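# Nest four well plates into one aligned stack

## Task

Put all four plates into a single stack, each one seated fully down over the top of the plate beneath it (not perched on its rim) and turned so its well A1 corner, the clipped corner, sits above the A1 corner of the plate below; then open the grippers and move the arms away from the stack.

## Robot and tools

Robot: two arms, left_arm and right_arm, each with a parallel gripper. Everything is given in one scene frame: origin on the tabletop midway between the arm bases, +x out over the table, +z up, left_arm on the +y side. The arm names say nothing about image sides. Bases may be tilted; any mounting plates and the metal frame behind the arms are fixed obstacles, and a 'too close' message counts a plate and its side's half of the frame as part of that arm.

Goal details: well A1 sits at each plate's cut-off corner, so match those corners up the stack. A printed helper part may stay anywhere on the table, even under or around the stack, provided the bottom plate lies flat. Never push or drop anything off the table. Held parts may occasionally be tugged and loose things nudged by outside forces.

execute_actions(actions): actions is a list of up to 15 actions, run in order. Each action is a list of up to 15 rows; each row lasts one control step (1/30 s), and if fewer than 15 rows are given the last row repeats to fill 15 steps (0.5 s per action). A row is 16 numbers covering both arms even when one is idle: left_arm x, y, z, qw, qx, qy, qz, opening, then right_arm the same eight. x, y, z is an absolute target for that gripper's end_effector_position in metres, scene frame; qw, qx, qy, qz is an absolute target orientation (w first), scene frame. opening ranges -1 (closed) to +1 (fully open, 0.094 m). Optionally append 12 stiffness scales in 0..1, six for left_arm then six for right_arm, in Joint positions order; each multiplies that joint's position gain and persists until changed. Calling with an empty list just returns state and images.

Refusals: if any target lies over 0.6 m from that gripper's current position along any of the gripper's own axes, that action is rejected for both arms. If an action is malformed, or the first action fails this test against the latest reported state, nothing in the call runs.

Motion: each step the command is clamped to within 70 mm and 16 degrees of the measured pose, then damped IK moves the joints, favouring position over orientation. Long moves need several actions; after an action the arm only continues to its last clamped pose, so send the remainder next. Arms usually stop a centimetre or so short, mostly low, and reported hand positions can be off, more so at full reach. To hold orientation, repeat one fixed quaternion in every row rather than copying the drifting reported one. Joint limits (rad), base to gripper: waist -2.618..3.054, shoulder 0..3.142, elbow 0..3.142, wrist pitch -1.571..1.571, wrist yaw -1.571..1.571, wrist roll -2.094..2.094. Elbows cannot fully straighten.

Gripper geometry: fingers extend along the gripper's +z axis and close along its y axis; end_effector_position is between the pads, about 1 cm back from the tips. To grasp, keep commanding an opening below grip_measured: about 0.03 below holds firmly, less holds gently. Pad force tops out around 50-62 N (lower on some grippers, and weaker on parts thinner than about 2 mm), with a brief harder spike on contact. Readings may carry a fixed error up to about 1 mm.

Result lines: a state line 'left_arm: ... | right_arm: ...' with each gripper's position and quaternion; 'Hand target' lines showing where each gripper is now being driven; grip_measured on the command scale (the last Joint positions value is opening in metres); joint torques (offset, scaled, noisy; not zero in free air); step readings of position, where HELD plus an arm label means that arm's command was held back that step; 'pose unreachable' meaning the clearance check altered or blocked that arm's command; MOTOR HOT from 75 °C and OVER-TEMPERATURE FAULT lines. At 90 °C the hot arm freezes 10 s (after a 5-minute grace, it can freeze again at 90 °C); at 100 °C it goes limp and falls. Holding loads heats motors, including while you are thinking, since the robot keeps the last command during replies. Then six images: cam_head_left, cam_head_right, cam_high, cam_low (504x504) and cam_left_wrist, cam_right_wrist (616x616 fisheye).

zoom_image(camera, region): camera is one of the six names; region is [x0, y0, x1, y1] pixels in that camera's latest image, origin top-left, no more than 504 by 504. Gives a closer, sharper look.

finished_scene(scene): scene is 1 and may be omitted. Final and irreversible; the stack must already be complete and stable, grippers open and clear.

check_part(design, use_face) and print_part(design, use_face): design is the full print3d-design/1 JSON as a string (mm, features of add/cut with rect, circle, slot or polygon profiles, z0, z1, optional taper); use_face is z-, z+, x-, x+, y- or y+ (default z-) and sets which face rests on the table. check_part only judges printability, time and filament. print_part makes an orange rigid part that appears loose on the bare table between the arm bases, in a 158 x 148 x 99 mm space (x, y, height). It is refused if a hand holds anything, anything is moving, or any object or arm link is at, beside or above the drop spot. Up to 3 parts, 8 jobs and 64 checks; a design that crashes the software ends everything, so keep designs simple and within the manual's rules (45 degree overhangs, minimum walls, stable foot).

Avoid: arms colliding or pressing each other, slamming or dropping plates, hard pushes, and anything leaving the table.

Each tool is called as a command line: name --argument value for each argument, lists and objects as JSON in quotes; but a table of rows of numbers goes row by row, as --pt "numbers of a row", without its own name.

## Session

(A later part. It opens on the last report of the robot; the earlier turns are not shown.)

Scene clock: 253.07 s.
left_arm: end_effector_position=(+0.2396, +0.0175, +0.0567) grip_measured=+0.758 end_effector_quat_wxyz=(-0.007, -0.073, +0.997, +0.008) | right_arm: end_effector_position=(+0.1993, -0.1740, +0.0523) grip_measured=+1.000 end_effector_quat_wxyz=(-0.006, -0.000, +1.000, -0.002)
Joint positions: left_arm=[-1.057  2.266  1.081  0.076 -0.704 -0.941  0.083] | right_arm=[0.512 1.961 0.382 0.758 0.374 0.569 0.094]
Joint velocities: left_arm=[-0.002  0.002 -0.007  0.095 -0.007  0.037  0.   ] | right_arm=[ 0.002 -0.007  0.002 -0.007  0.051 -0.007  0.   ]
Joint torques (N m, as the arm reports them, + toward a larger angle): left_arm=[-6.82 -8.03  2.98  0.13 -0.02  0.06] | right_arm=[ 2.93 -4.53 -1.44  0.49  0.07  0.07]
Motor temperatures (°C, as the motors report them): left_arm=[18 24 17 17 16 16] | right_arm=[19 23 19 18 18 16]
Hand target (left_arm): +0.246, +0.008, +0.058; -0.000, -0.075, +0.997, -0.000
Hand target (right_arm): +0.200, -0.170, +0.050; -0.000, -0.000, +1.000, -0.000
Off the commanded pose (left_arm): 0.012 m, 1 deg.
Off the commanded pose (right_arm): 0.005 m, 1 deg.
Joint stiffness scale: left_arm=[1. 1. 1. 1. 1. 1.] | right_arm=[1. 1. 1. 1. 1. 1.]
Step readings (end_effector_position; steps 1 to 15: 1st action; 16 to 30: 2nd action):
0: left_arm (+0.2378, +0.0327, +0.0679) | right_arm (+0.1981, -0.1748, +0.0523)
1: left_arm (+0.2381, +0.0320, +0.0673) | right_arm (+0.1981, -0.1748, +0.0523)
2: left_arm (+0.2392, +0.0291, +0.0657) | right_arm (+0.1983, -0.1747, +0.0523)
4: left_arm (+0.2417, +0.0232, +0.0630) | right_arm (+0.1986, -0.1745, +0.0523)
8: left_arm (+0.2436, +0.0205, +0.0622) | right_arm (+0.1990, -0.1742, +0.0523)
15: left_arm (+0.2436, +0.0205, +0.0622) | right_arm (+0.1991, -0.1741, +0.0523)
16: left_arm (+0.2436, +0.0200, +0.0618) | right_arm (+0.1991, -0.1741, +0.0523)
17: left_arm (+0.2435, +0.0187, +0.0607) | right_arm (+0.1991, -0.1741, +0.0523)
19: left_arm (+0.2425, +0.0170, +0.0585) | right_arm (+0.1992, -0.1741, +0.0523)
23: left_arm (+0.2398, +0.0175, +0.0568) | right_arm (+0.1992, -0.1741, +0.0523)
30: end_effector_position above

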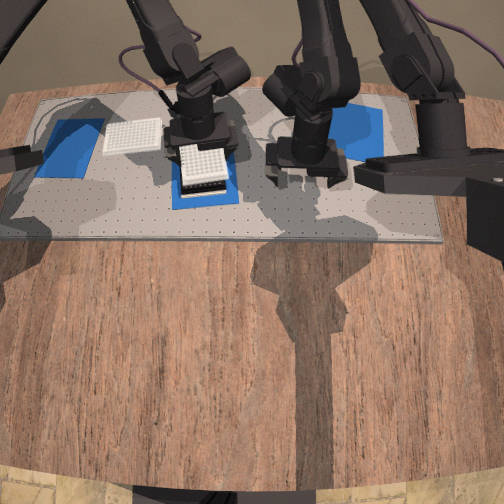

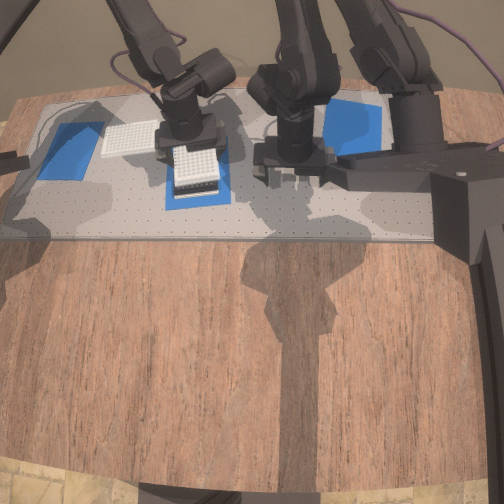

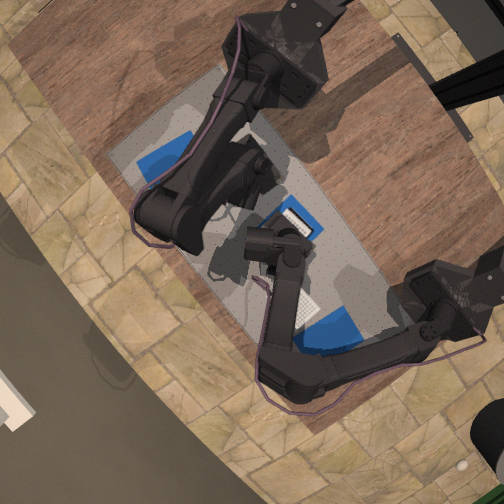

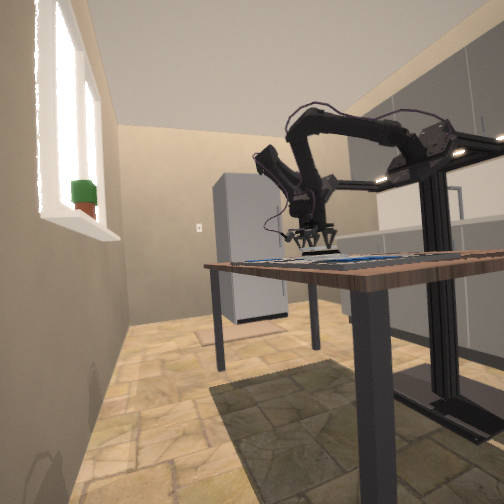

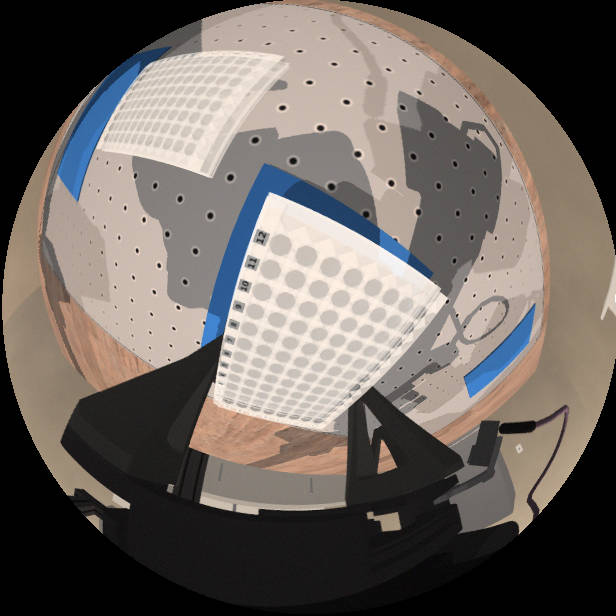

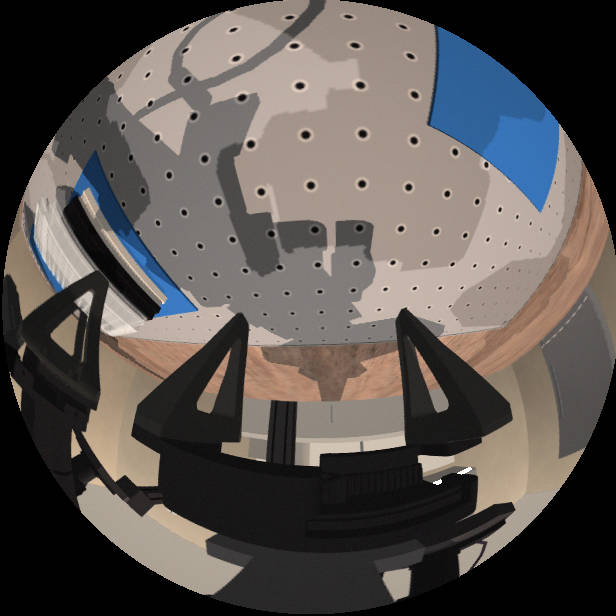

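execute_actions --actions '[[[0.238,0.015,0.058,0,-0.075,1,0,0.72,0.2,-0.17,0.05,0,0,1,0,1]],[[0.238,0.014,0.054,0,-0.075,1,0,0.72,0.2,-0.17,0.05,0,0,1,0,1]]]'

zoom_image --camera "cam_right_wrist" --region '[0,160,200,360]'

zoom_image --camera "cam_head_left" --region '[160,140,250,215]'

zoom_image --camera "cam_low" --region '[290,230,350,270]'

Scene clock: 260.97 s.
left_arm: end_effector_position=(+0.2448, +0.0123, +0.0567) grip_measured=+0.758 end_effector_quat_wxyz=(+0.002, -0.082, +0.997, -0.002) | right_arm: end_effector_position=(+0.1993, -0.1740, +0.0523) grip_measured=+1.000 end_effector_quat_wxyz=(-0.006, -0.000, +1.000, -0.002)
Joint positions: left_arm=[-1.057  2.266  1.081  0.111 -0.703 -0.936  0.083] | right_arm=[0.512 1.961 0.382 0.758 0.374 0.569 0.094]
Joint velocities: left_arm=[-0.007 -0.002 -0.002 -0.037 -0.051 -0.037 -0.   ] | right_arm=[-0.002  0.012 -0.007 -0.081 -0.022 -0.007  0.   ]
Joint torques (N m, as the arm reports them, + toward a larger angle): left_arm=[-6.53 -7.36  0.43  0.28 -0.01  0.06] | right_arm=[ 2.87 -4.62 -1.48  0.48  0.06  0.06]
Motor temperatures (°C, as the motors report them): left_arm=[19 25 17 17 16 16] | right_arm=[19 22 19 18 18 16]
Hand target (left_arm): +0.238, +0.014, +0.054; +0.000, -0.075, +0.997, +0.000
Hand target (right_arm): +0.200, -0.170, +0.050; -0.000, -0.000, +1.000, -0.000
Off the commanded pose (left_arm): 0.007 m, 1 deg.
Off the commanded pose (right_arm): 0.005 m, 1 deg.
Joint stiffness scale: left_arm=[1. 1. 1. 1. 1. 1.] | right_arm=[1. 1. 1. 1. 1. 1.]
Step readings (end_effector_position; steps 1 to 15: 1st action; 16 to 30: 2nd action):
0: left_arm (+0.2396, +0.0175, +0.0567) | right_arm (+0.1993, -0.1740, +0.0523)
1: left_arm (+0.2400, +0.0172, +0.0567) | right_arm (+0.1993, -0.1740, +0.0523)
2: left_arm (+0.2406, +0.0166, +0.0567) | right_arm (+0.1993, -0.1740, +0.0523)
4: left_arm (+0.2418, +0.0154, +0.0567) | right_arm (+0.1993, -0.1740, +0.0523)
8: left_arm (+0.2430, +0.0142, +0.0567) | right_arm (+0.1993, -0.1740, +0.0523)
15: left_arm (+0.2436, +0.0135, +0.0567) | right_arm (+0.1993, -0.1740, +0.0523)
16: left_arm (+0.2438, +0.0134, +0.0567) | right_arm (+0.1993, -0.1740, +0.0523)
17: left_arm (+0.2439, +0.0133, +0.0567) | right_arm (+0.1993, -0.1740, +0.0523)
19: left_arm (+0.2443, +0.0128, +0.0567) | right_arm (+0.1993, -0.1740, +0.0523)
23: left_arm (+0.2446, +0.0125, +0.0567) | right_arm (+0.1993, -0.1740, +0.0523)
30: end_effector_position above

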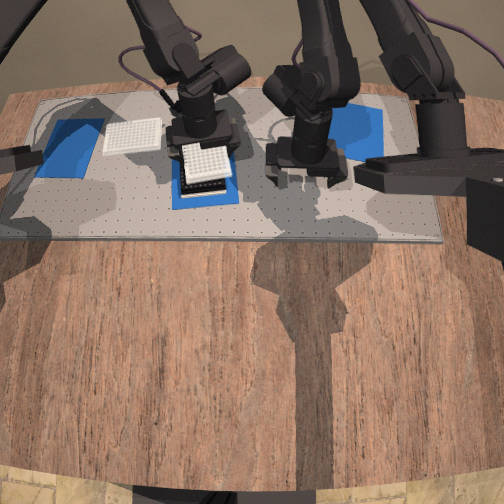

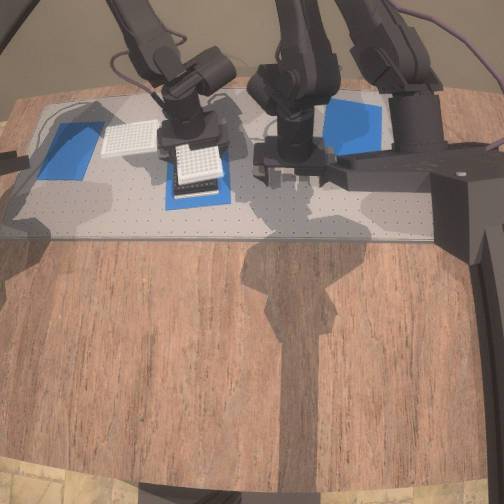

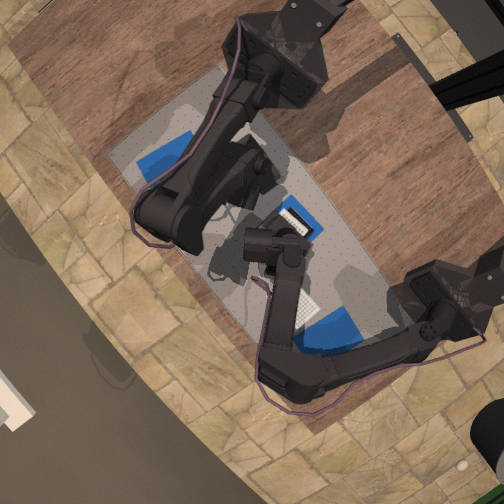

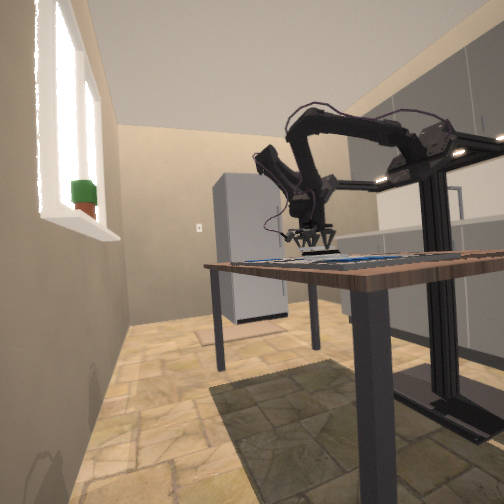

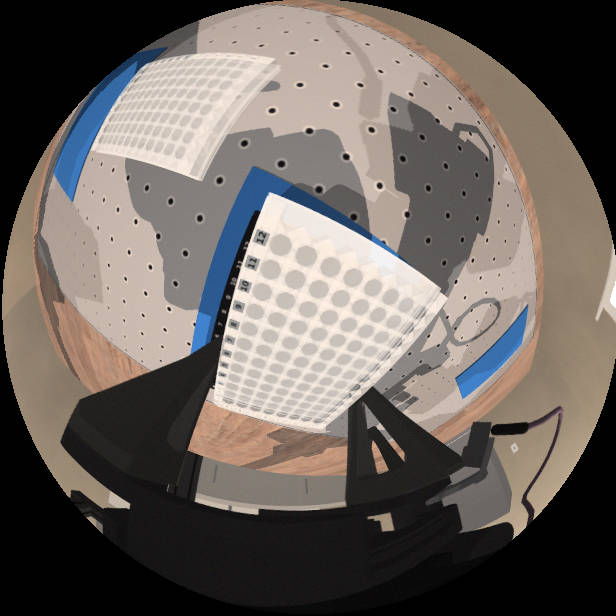

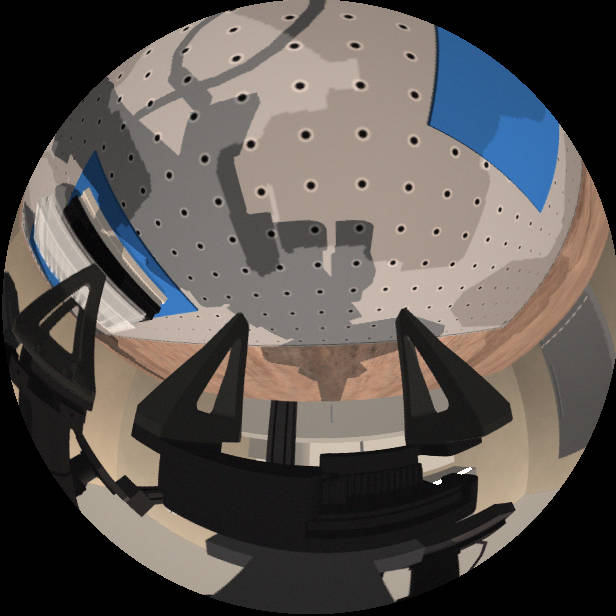

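Region (0, 160, 200, 360) of cam_right_wrist's 616x616 image, scaled by 2.520, with more detail than that image has.

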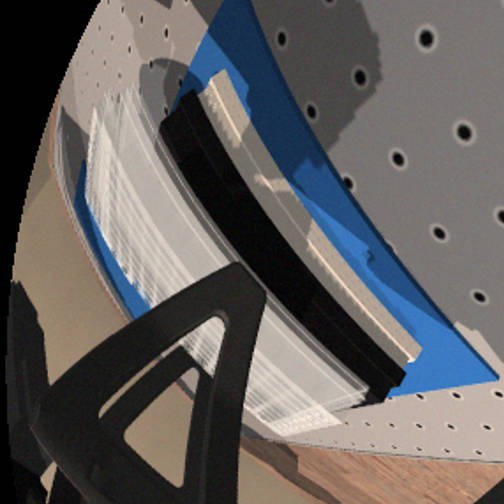

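Region (160, 140, 250, 215) of cam_head_left's 504x504 image, scaled by 5.600, with more detail than that image has.

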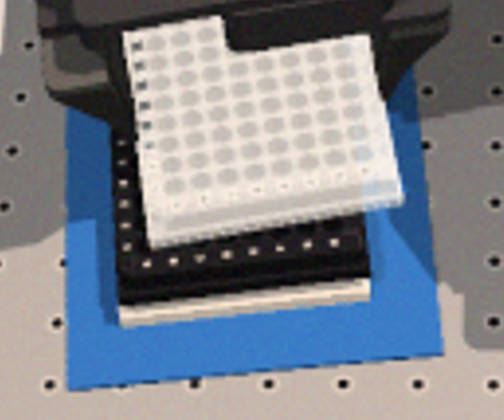

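Region (290, 230, 350, 270) of cam_low's 504x504 image, scaled by 8.400, with more detail than that image has.

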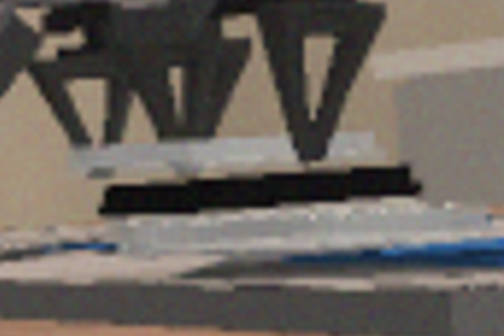

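execute_actions --actions '[[[0.229,0.023,0.056,0,-0.068,1,0,0.72,0.2,-0.17,0.05,0,0,1,0,1]],[[0.229,0.023,0.056,0,-0.068,1,0,0.72,0.2,-0.17,0.05,0,0,1,0,1]]]'

zoom_image --camera "cam_right_wrist" --region '[0,160,200,360]'

zoom_image --camera "cam_head_left" --region '[160,140,250,215]'

Scene clock: 266.73 s.
left_arm: end_effector_position=(+0.2357, +0.0199, +0.0557) grip_measured=+0.758 end_effector_quat_wxyz=(+0.001, -0.076, +0.997, -0.002) | right_arm: end_effector_position=(+0.1993, -0.1740, +0.0523) grip_measured=+1.000 end_effector_quat_wxyz=(-0.006, -0.000, +1.000, -0.002)
Joint positions: left_arm=[-1.057  2.266  1.036  0.155 -0.702 -0.926  0.083] | right_arm=[0.512 1.961 0.382 0.758 0.374 0.569 0.094]
Joint velocities: left_arm=[ 0.027  0.002  0.002 -0.007  0.022 -0.051 -0.001] | right_arm=[-0.012 -0.012  0.017  0.037  0.007 -0.022  0.   ]
Joint torques (N m, as the arm reports them, + toward a larger angle): left_arm=[-6.65 -7.99 -0.55  0.27 -0.03  0.06] | right_arm=[ 2.89 -4.59 -1.43  0.48  0.08  0.07]
Motor temperatures (°C, as the motors report them): left_arm=[19 25 17 17 16 16] | right_arm=[19 22 19 18 18 16]
Hand target (left_arm): +0.229, +0.023, +0.056; +0.000, -0.068, +0.998, +0.000
Hand target (right_arm): +0.200, -0.170, +0.050; -0.000, -0.000, +1.000, -0.000
Off the commanded pose (left_arm): 0.007 m, 1 deg.
Off the commanded pose (right_arm): 0.005 m, 1 deg.
Joint stiffness scale: left_arm=[1. 1. 1. 1. 1. 1.] | right_arm=[1. 1. 1. 1. 1. 1.]
Step readings (end_effector_position; steps 1 to 15: 1st action; 16 to 30: 2nd action):
0: left_arm (+0.2448, +0.0123, +0.0567) | right_arm (+0.1993, -0.1740, +0.0523)
1: left_arm (+0.2441, +0.0127, +0.0565) | right_arm (+0.1993, -0.1740, +0.0523)
2: left_arm (+0.2429, +0.0137, +0.0563) | right_arm (+0.1993, -0.1740, +0.0523)
4: left_arm (+0.2378, +0.0181, +0.0559) | right_arm (+0.1993, -0.1740, +0.0523)
8: left_arm (+0.2336, +0.0220, +0.0557) | right_arm (+0.1993, -0.1740, +0.0523)
15: left_arm (+0.2352, +0.0203, +0.0557) | right_arm (+0.1993, -0.1740, +0.0523)
16: left_arm (+0.2354, +0.0202, +0.0557) | right_arm (+0.1993, -0.1740, +0.0523)
17: left_arm (+0.2354, +0.0202, +0.0557) | right_arm (+0.1993, -0.1740, +0.0523)
19: left_arm (+0.2355, +0.0200, +0.0557) | right_arm (+0.1993, -0.1740, +0.0523)
23: left_arm (+0.2356, +0.0199, +0.0557) | right_arm (+0.1993, -0.1740, +0.0523)
30: end_effector_position above

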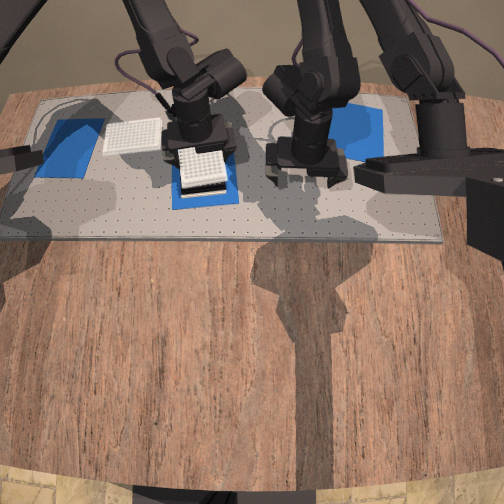

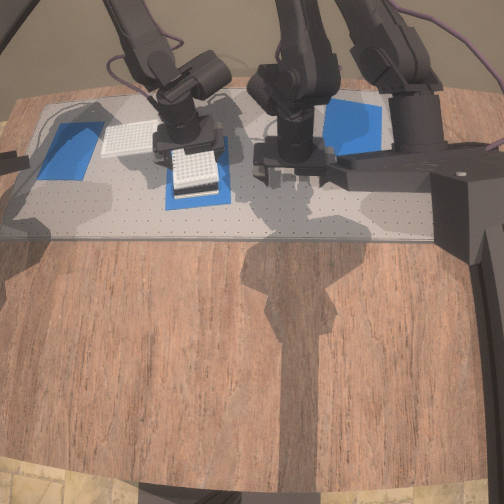

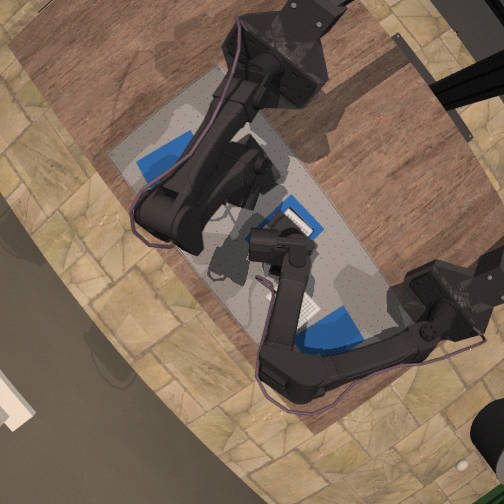

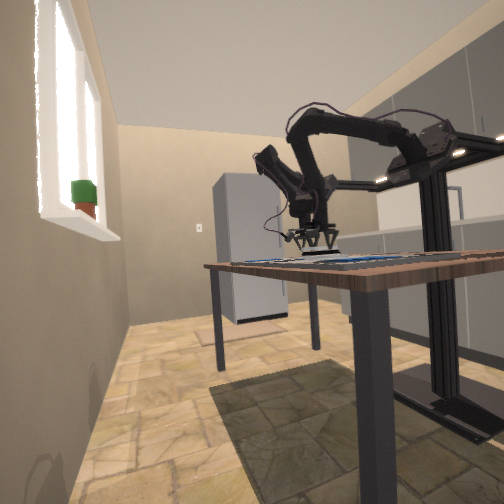

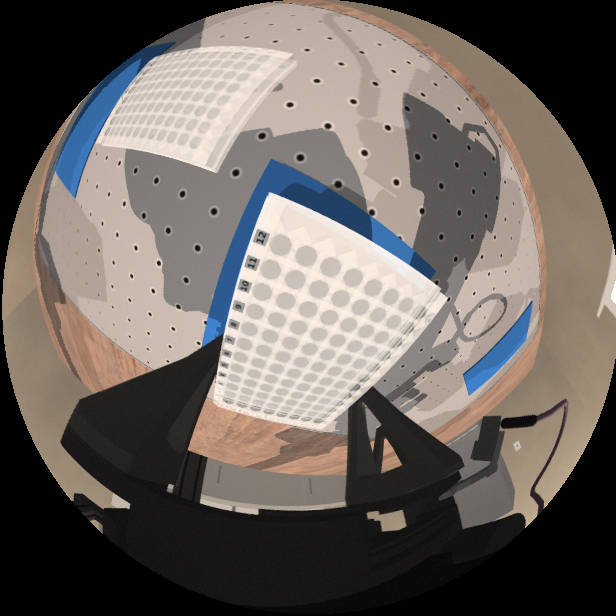

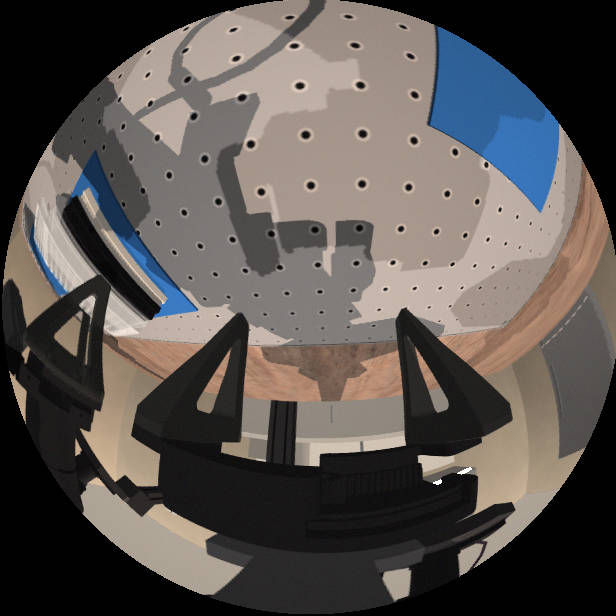

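Region (0, 160, 200, 360) of cam_right_wrist's 616x616 image, scaled by 2.520, with more detail than that image has.

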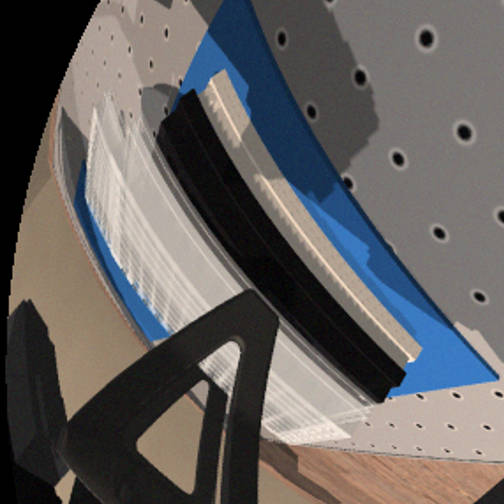

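Region (160, 140, 250, 215) of cam_head_left's 504x504 image, scaled by 5.600, with more detail than that image has.

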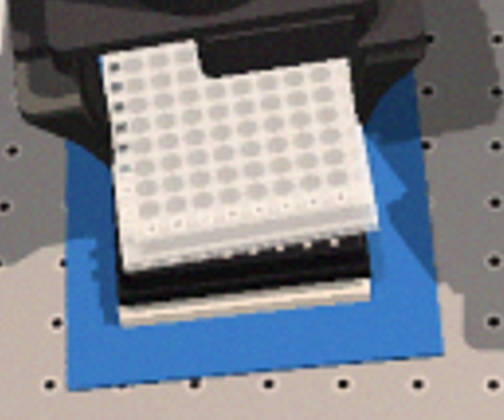

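execute_actions --actions '[[[0.229,0.023,0.056,0,-0.042,1,0,0.72,0.2,-0.17,0.05,0,0,1,0,1]],[[0.228,0.023,0.05,0,-0.042,1,0,0.72,0.2,-0.17,0.05,0,0,1,0,1]]]'

zoom_image --camera "cam_right_wrist" --region '[0,160,200,360]'

zoom_image --camera "cam_head_left" --region '[160,140,250,215]'

Scene clock: 272.43 s.
left_arm: end_effector_position=(+0.2344, +0.0213, +0.0518) grip_measured=+0.758 end_effector_quat_wxyz=(+0.001, -0.050, +0.999, -0.001) | right_arm: end_effector_position=(+0.1993, -0.1740, +0.0523) grip_measured=+1.000 end_effector_quat_wxyz=(-0.006, -0.000, +1.000, -0.002)
Joint positions: left_arm=[-1.05   2.278  1.036  0.169 -0.701 -0.867  0.083] | right_arm=[0.512 1.961 0.382 0.758 0.374 0.569 0.094]
Joint velocities: left_arm=[-0.007 -0.002 -0.012 -0.037 -0.095  0.022  0.001] | right_arm=[ 0.022 -0.007 -0.022  0.007 -0.007 -0.037  0.   ]
Joint torques (N m, as the arm reports them, + toward a larger angle): left_arm=[-6.42 -7.4  -0.09  0.31  0.    0.08] | right_arm=[ 2.92 -4.56 -1.48  0.48  0.06  0.06]
Motor temperatures (°C, as the motors report them): left_arm=[20 25 17 17 16 16] | right_arm=[19 22 19 18 18 16]
Hand target (left_arm): +0.228, +0.023, +0.050; -0.000, -0.042, +0.999, +0.000
Hand target (right_arm): +0.200, -0.170, +0.050; -0.000, -0.000, +1.000, -0.000
Off the commanded pose (left_arm): 0.007 m, 1 deg.
Off the commanded pose (right_arm): 0.005 m, 1 deg.
Joint stiffness scale: left_arm=[1. 1. 1. 1. 1. 1.] | right_arm=[1. 1. 1. 1. 1. 1.]
Step readings (end_effector_position; steps 1 to 15: 1st action; 16 to 30: 2nd action):
0: left_arm (+0.2357, +0.0199, +0.0557) | right_arm (+0.1993, -0.1740, +0.0523)
1: left_arm (+0.2357, +0.0199, +0.0557) | right_arm (+0.1993, -0.1740, +0.0523)
2: left_arm (+0.2357, +0.0199, +0.0557) | right_arm (+0.1993, -0.1740, +0.0523)
4: left_arm (+0.2357, +0.0199, +0.0557) | right_arm (+0.1993, -0.1740, +0.0523)
8: left_arm (+0.2357, +0.0199, +0.0557) | right_arm (+0.1993, -0.1740, +0.0523)
15: left_arm (+0.2357, +0.0199, +0.0557) | right_arm (+0.1993, -0.1740, +0.0523)
16: left_arm (+0.2357, +0.0199, +0.0553) | right_arm (+0.1993, -0.1740, +0.0523)
17: left_arm (+0.2358, +0.0199, +0.0545) | right_arm (+0.1993, -0.1740, +0.0523)
19: left_arm (+0.2347, +0.0210, +0.0525) | right_arm (+0.1993, -0.1740, +0.0523)
23: left_arm (+0.2344, +0.0213, +0.0518) | right_arm (+0.1993, -0.1740, +0.0523)
30: end_effector_position above

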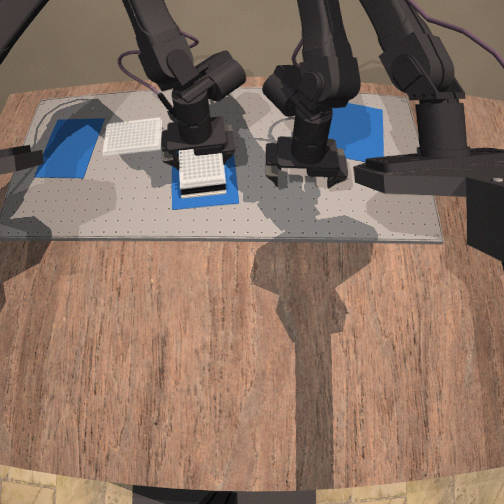

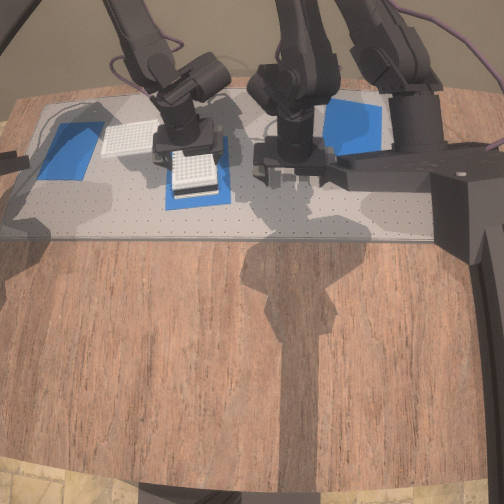

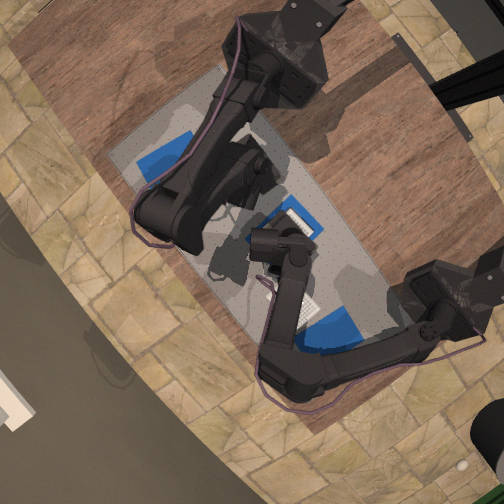

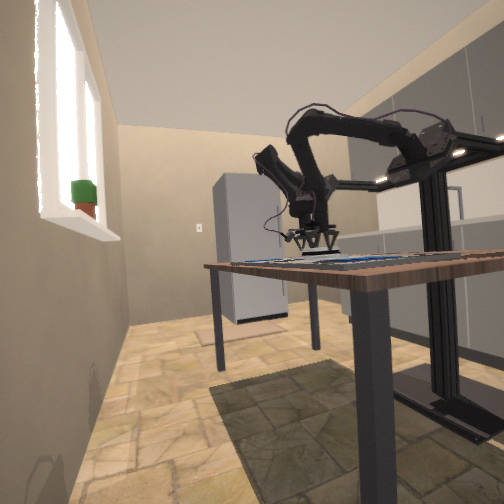

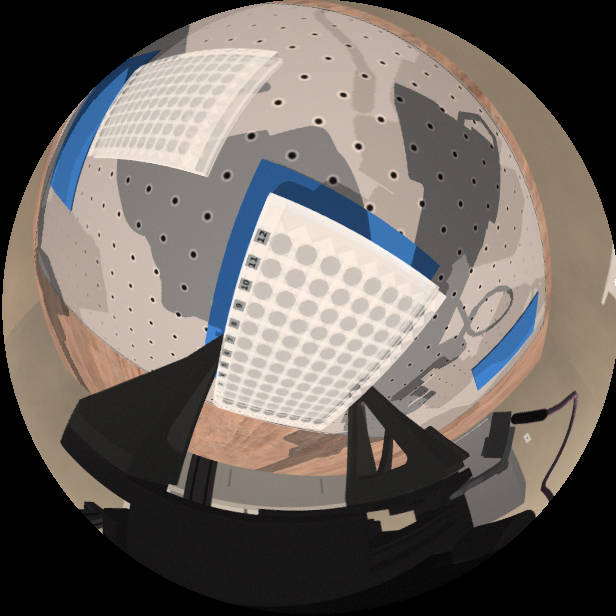

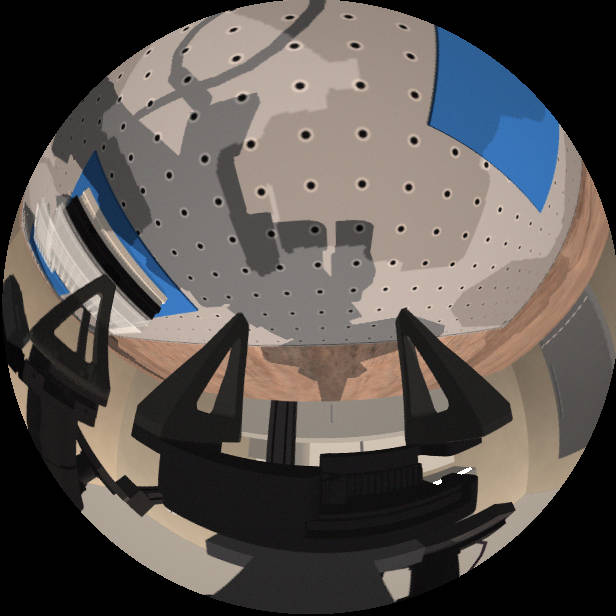

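Region (0, 160, 200, 360) of cam_right_wrist's 616x616 image, scaled by 2.520, with more detail than that image has.

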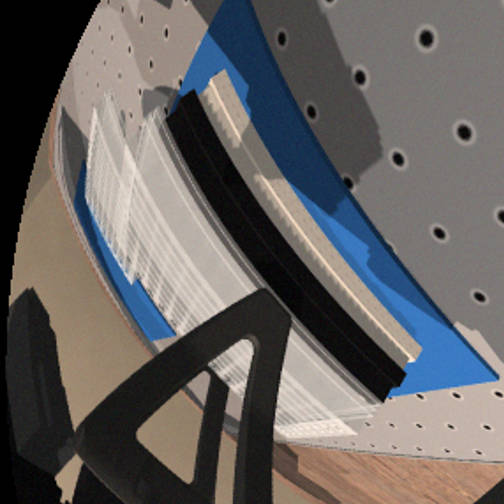

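Region (160, 140, 250, 215) of cam_head_left's 504x504 image, scaled by 5.600, with more detail than that image has.

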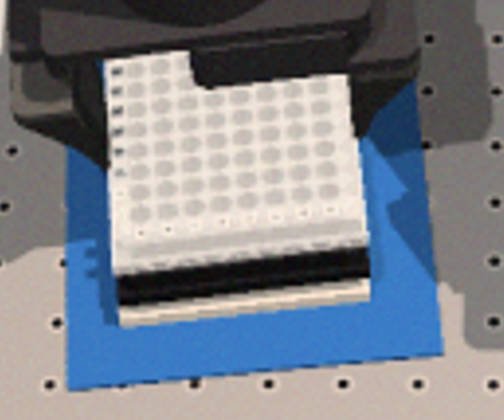

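Very close. Release.

execute_actions --actions '[[[0.228,0.023,0.048,0,-0.046,1,0,0.72,0.2,-0.17,0.05,0,0,1,0,1]],[[0.228,0.023,0.048,0,-0.046,1,0,1,0.2,-0.17,0.05,0,0,1,0,1]]]'

zoom_image --camera "cam_right_wrist" --region '[0,160,200,360]'

zoom_image --camera "cam_head_left" --region '[160,140,250,215]'

zoom_image --camera "cam_low" --region '[290,230,350,270]'

Scene clock: 277.70 s.
left_arm: end_effector_position=(+0.2330, +0.0223, +0.0489) grip_measured=+1.000 end_effector_quat_wxyz=(+0.000, -0.051, +0.999, -0.000) | right_arm: end_effector_position=(+0.1993, -0.1740, +0.0523) grip_measured=+1.000 end_effector_quat_wxyz=(-0.006, -0.000, +1.000, -0.002)
Joint positions: left_arm=[-1.046  2.286  1.036  0.179 -0.699 -0.867  0.094] | right_arm=[0.512 1.961 0.382 0.758 0.374 0.569 0.094]
Joint velocities: left_arm=[-0.022  0.007 -0.002  0.037  0.022 -0.007  0.   ] | right_arm=[ 0.002 -0.027  0.002 -0.022 -0.007  0.051  0.   ]
Joint torques (N m, as the arm reports them, + toward a larger angle): left_arm=[-6.52 -7.6   0.1   0.27 -0.01  0.05] | right_arm=[ 2.9  -4.58 -1.5   0.49  0.06  0.06]
Motor temperatures (°C, as the motors report them): left_arm=[20 25 17 17 16 16] | right_arm=[19 22 19 18 18 16]
Hand target (left_arm): +0.228, +0.023, +0.048; -0.000, -0.046, +0.999, +0.000
Hand target (right_arm): +0.200, -0.170, +0.050; -0.000, -0.000, +1.000, -0.000
Off the commanded pose (left_arm): 0.005 m, 1 deg.
Off the commanded pose (right_arm): 0.005 m, 1 deg.
Joint stiffness scale: left_arm=[1. 1. 1. 1. 1. 1.] | right_arm=[1. 1. 1. 1. 1. 1.]
Step readings (end_effector_position; steps 1 to 15: 1st action; 16 to 30: 2nd action):
0: left_arm (+0.2344, +0.0213, +0.0518) | right_arm (+0.1993, -0.1740, +0.0523)
1: left_arm (+0.2345, +0.0212, +0.0518) | right_arm (+0.1993, -0.1740, +0.0523)
2: left_arm (+0.2346, +0.0211, +0.0518) | right_arm (+0.1993, -0.1740, +0.0523)
4: left_arm (+0.2346, +0.0211, +0.0518) | right_arm (+0.1993, -0.1740, +0.0523)
8: left_arm (+0.2346, +0.0211, +0.0518) | right_arm (+0.1993, -0.1740, +0.0523)
15: left_arm (+0.2346, +0.0211, +0.0518) | right_arm (+0.1993, -0.1740, +0.0523)
16: left_arm (+0.2346, +0.0211, +0.0518) | right_arm (+0.1993, -0.1740, +0.0523)
17: left_arm (+0.2346, +0.0209, +0.0515) | right_arm (+0.1993, -0.1740, +0.0523)
19: left_arm (+0.2342, +0.0212, +0.0505) | right_arm (+0.1993, -0.1740, +0.0523)
23: left_arm (+0.2330, +0.0225, +0.0490) | right_arm (+0.1993, -0.1740, +0.0523)
30: end_effector_position above

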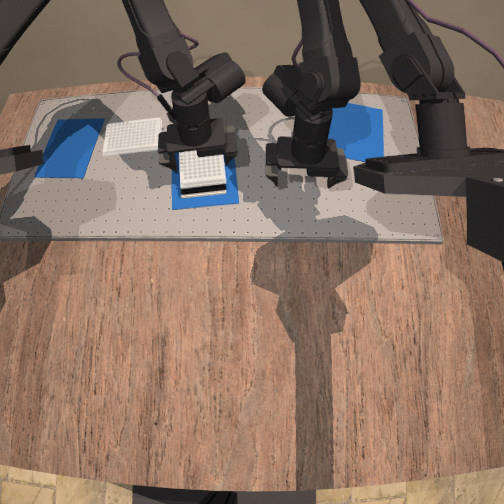

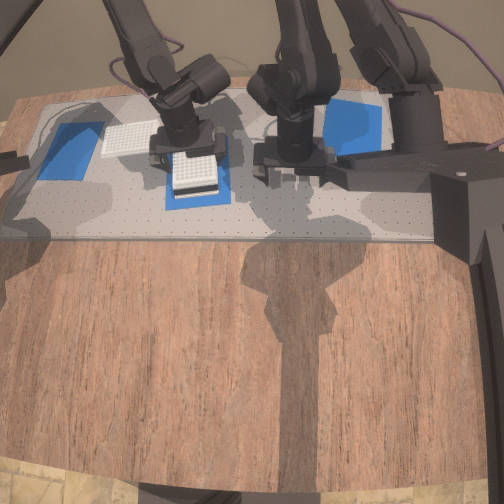

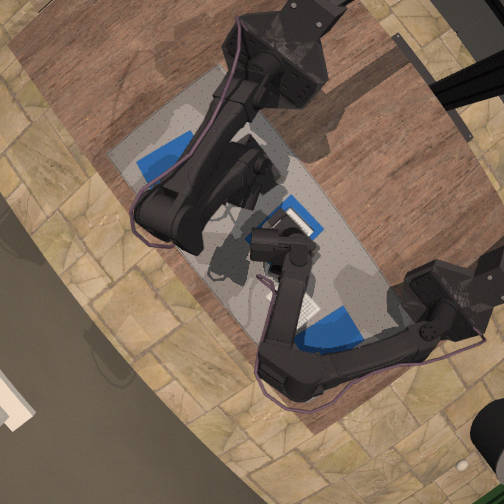

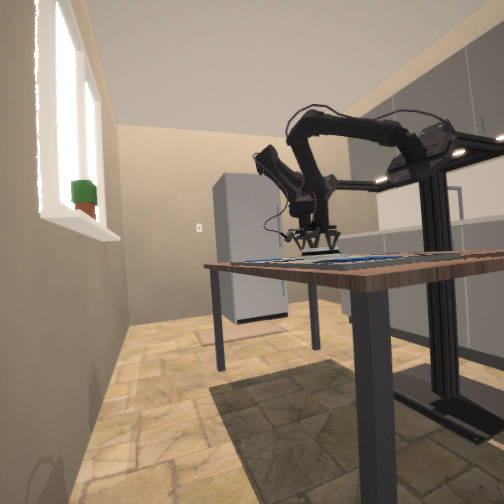

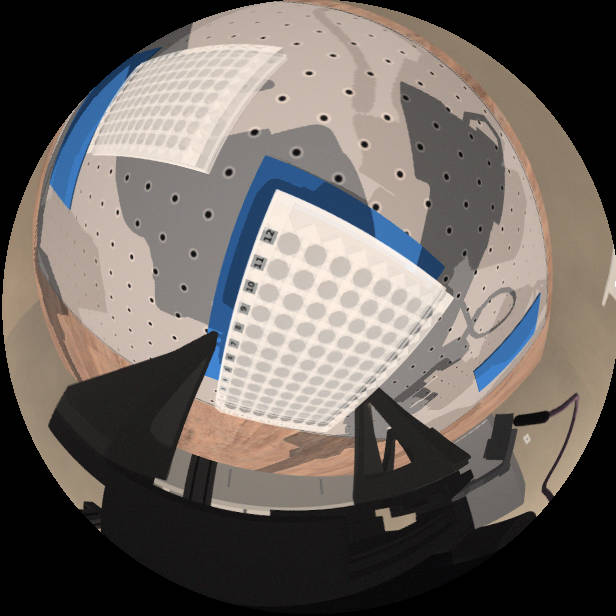

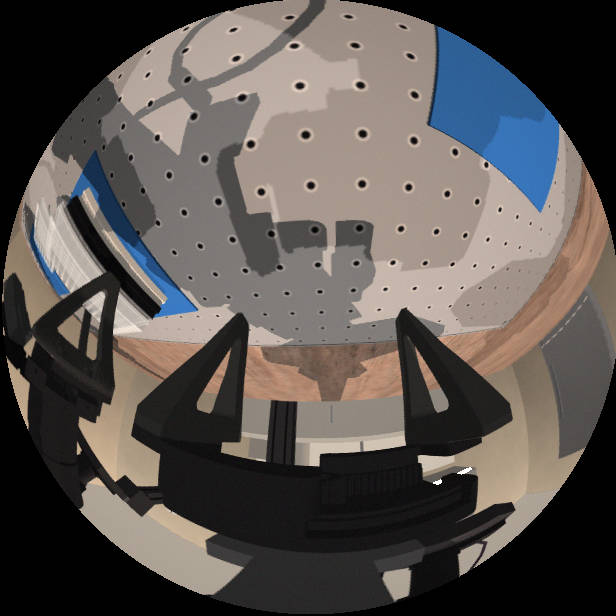

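Region (0, 160, 200, 360) of cam_right_wrist's 616x616 image, scaled by 2.520, with more detail than that image has.

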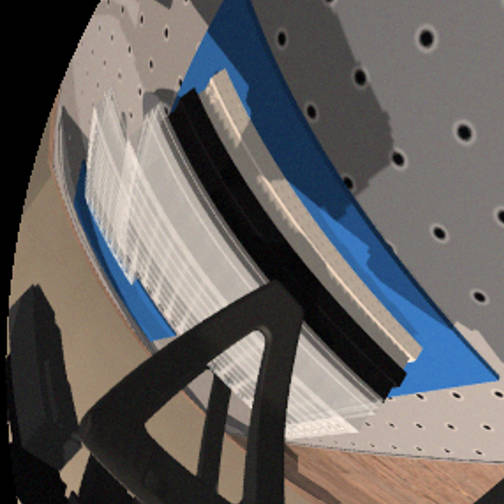

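Region (160, 140, 250, 215) of cam_head_left's 504x504 image, scaled by 5.600, with more detail than that image has.

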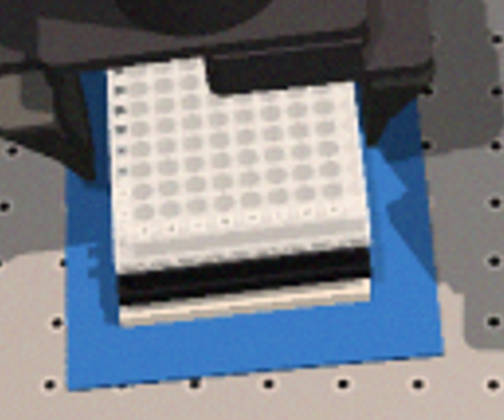

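Region (290, 230, 350, 270) of cam_low's 504x504 image, scaled by 8.400, with more detail than that image has.

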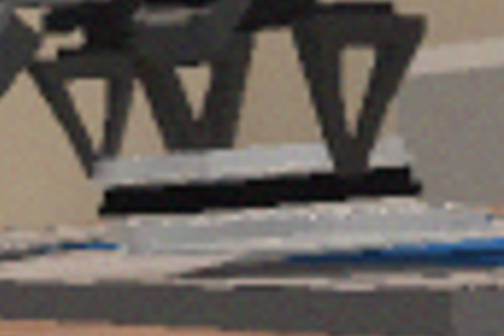

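execute_actions --actions '[[[0.228,0.023,0.048,0,-0.05,1,0,0.72,0.2,-0.17,0.05,0,0,1,0,1]],[[0.224,0.021,0.047,0,-0.05,1,0,0.72,0.2,-0.17,0.05,0,0,1,0,1]]]'

zoom_image --camera "cam_head_left" --region '[160,140,250,215]'

zoom_image --camera "cam_low" --region '[290,230,350,270]'

Scene clock: 284.23 s.
left_arm: end_effector_position=(+0.2329, +0.0222, +0.0482) grip_measured=+0.764 end_effector_quat_wxyz=(+0.002, -0.053, +0.999, -0.000) | right_arm: end_effector_position=(+0.1993, -0.1740, +0.0523) grip_measured=+1.000 end_effector_quat_wxyz=(-0.006, -0.000, +1.000, -0.002)
Joint positions: left_arm=[-1.046  2.29   1.036  0.185 -0.701 -0.868  0.083] | right_arm=[0.512 1.961 0.382 0.758 0.374 0.569 0.094]
Joint velocities: left_arm=[-0.012  0.007 -0.012  0.037 -0.007 -0.022 -0.   ] | right_arm=[ 0.012  0.007  0.027 -0.037 -0.081  0.037  0.   ]
Joint torques (N m, as the arm reports them, + toward a larger angle): left_arm=[-7.03 -6.81  0.37  0.27 -0.02 -0.1 ] | right_arm=[ 2.93 -4.55 -1.41  0.47  0.07  0.06]
Motor temperatures (°C, as the motors report them): left_arm=[20 25 17 17 16 16] | right_arm=[19 22 19 18 18 16]
Hand target (left_arm): +0.224, +0.021, +0.047; +0.000, -0.050, +0.999, +0.000
Hand target (right_arm): +0.200, -0.170, +0.050; -0.000, -0.000, +1.000, -0.000
Off the commanded pose (left_arm): 0.009 m, 0 deg.
Off the commanded pose (right_arm): 0.005 m, 1 deg.
Joint stiffness scale: left_arm=[1. 1. 1. 1. 1. 1.] | right_arm=[1. 1. 1. 1. 1. 1.]
Step readings (end_effector_position; steps 1 to 15: 1st action; 16 to 30: 2nd action):
0: left_arm (+0.2331, +0.0222, +0.0489) | right_arm (+0.1993, -0.1740, +0.0523)
1: left_arm (+0.2331, +0.0221, +0.0489) | right_arm (+0.1993, -0.1740, +0.0523)
2: left_arm (+0.2331, +0.0219, +0.0489) | right_arm (+0.1993, -0.1740, +0.0523)
4: left_arm (+0.2331, +0.0219, +0.0489) | right_arm (+0.1993, -0.1740, +0.0523)
8: left_arm (+0.2331, +0.0219, +0.0489) | right_arm (+0.1993, -0.1740, +0.0523)
15: left_arm (+0.2331, +0.0219, +0.0489) | right_arm (+0.1993, -0.1740, +0.0523)
16: left_arm (+0.2328, +0.0219, +0.0487) | right_arm (+0.1993, -0.1740, +0.0523)
17: left_arm (+0.2327, +0.0220, +0.0484) | right_arm (+0.1993, -0.1740, +0.0523)
19: left_arm (+0.2329, +0.0222, +0.0482) | right_arm (+0.1993, -0.1740, +0.0523)
23: left_arm (+0.2329, +0.0222, +0.0482) | right_arm (+0.1993, -0.1740, +0.0523)
30: end_effector_position above

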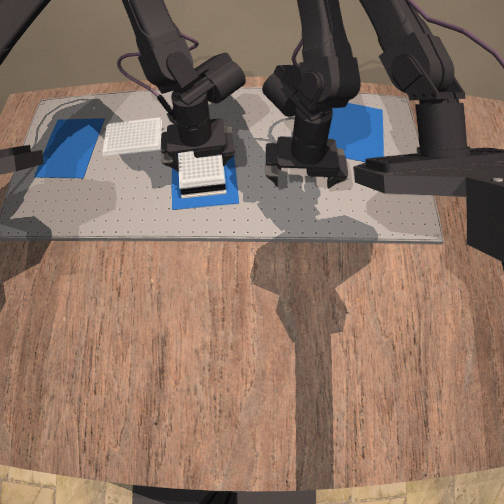

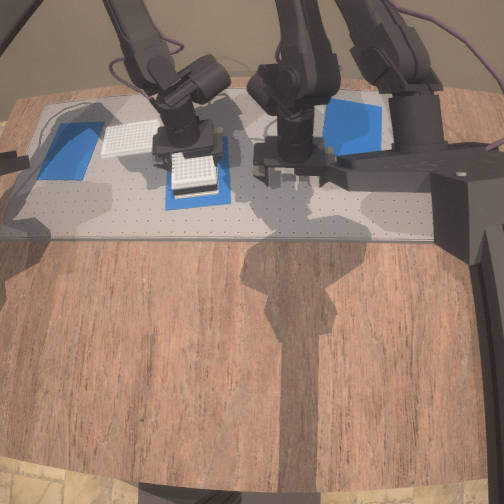

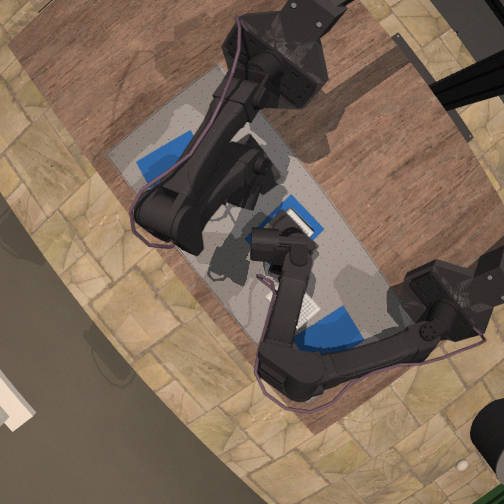

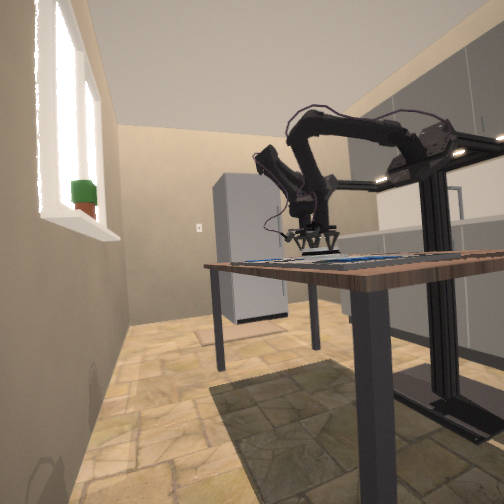

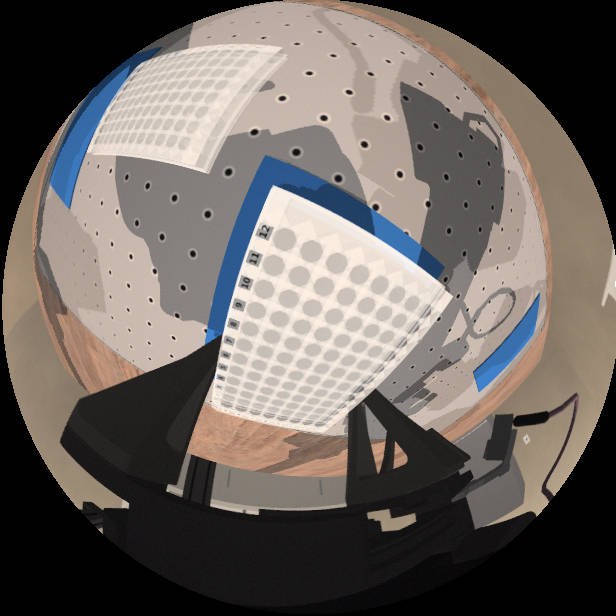

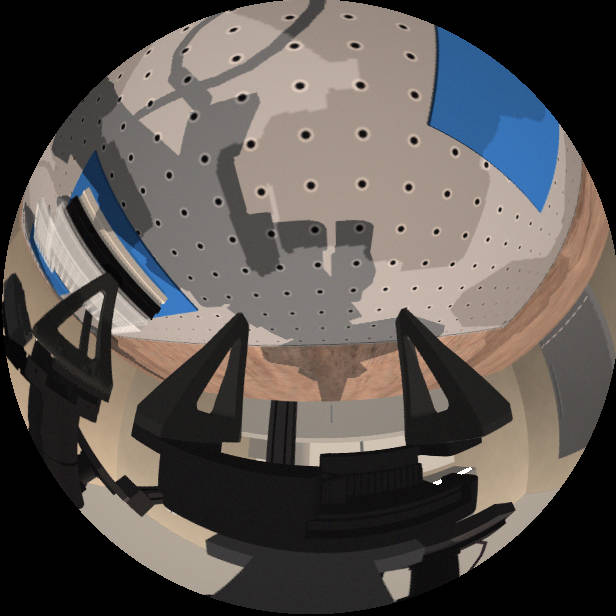

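Region (160, 140, 250, 215) of cam_head_left's 504x504 image, scaled by 5.600, with more detail than that image has.

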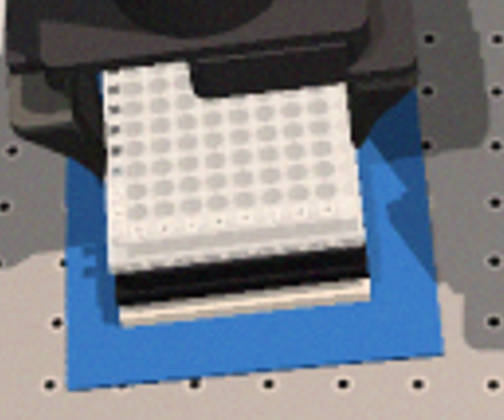

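Region (290, 230, 350, 270) of cam_low's 504x504 image, scaled by 8.400, with more detail than that image has.

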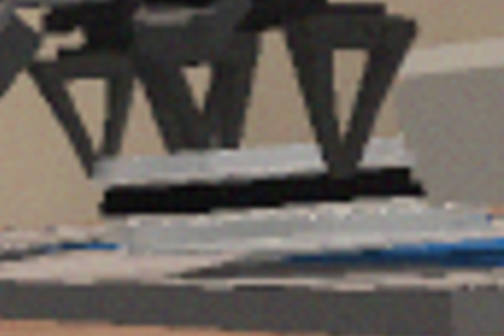

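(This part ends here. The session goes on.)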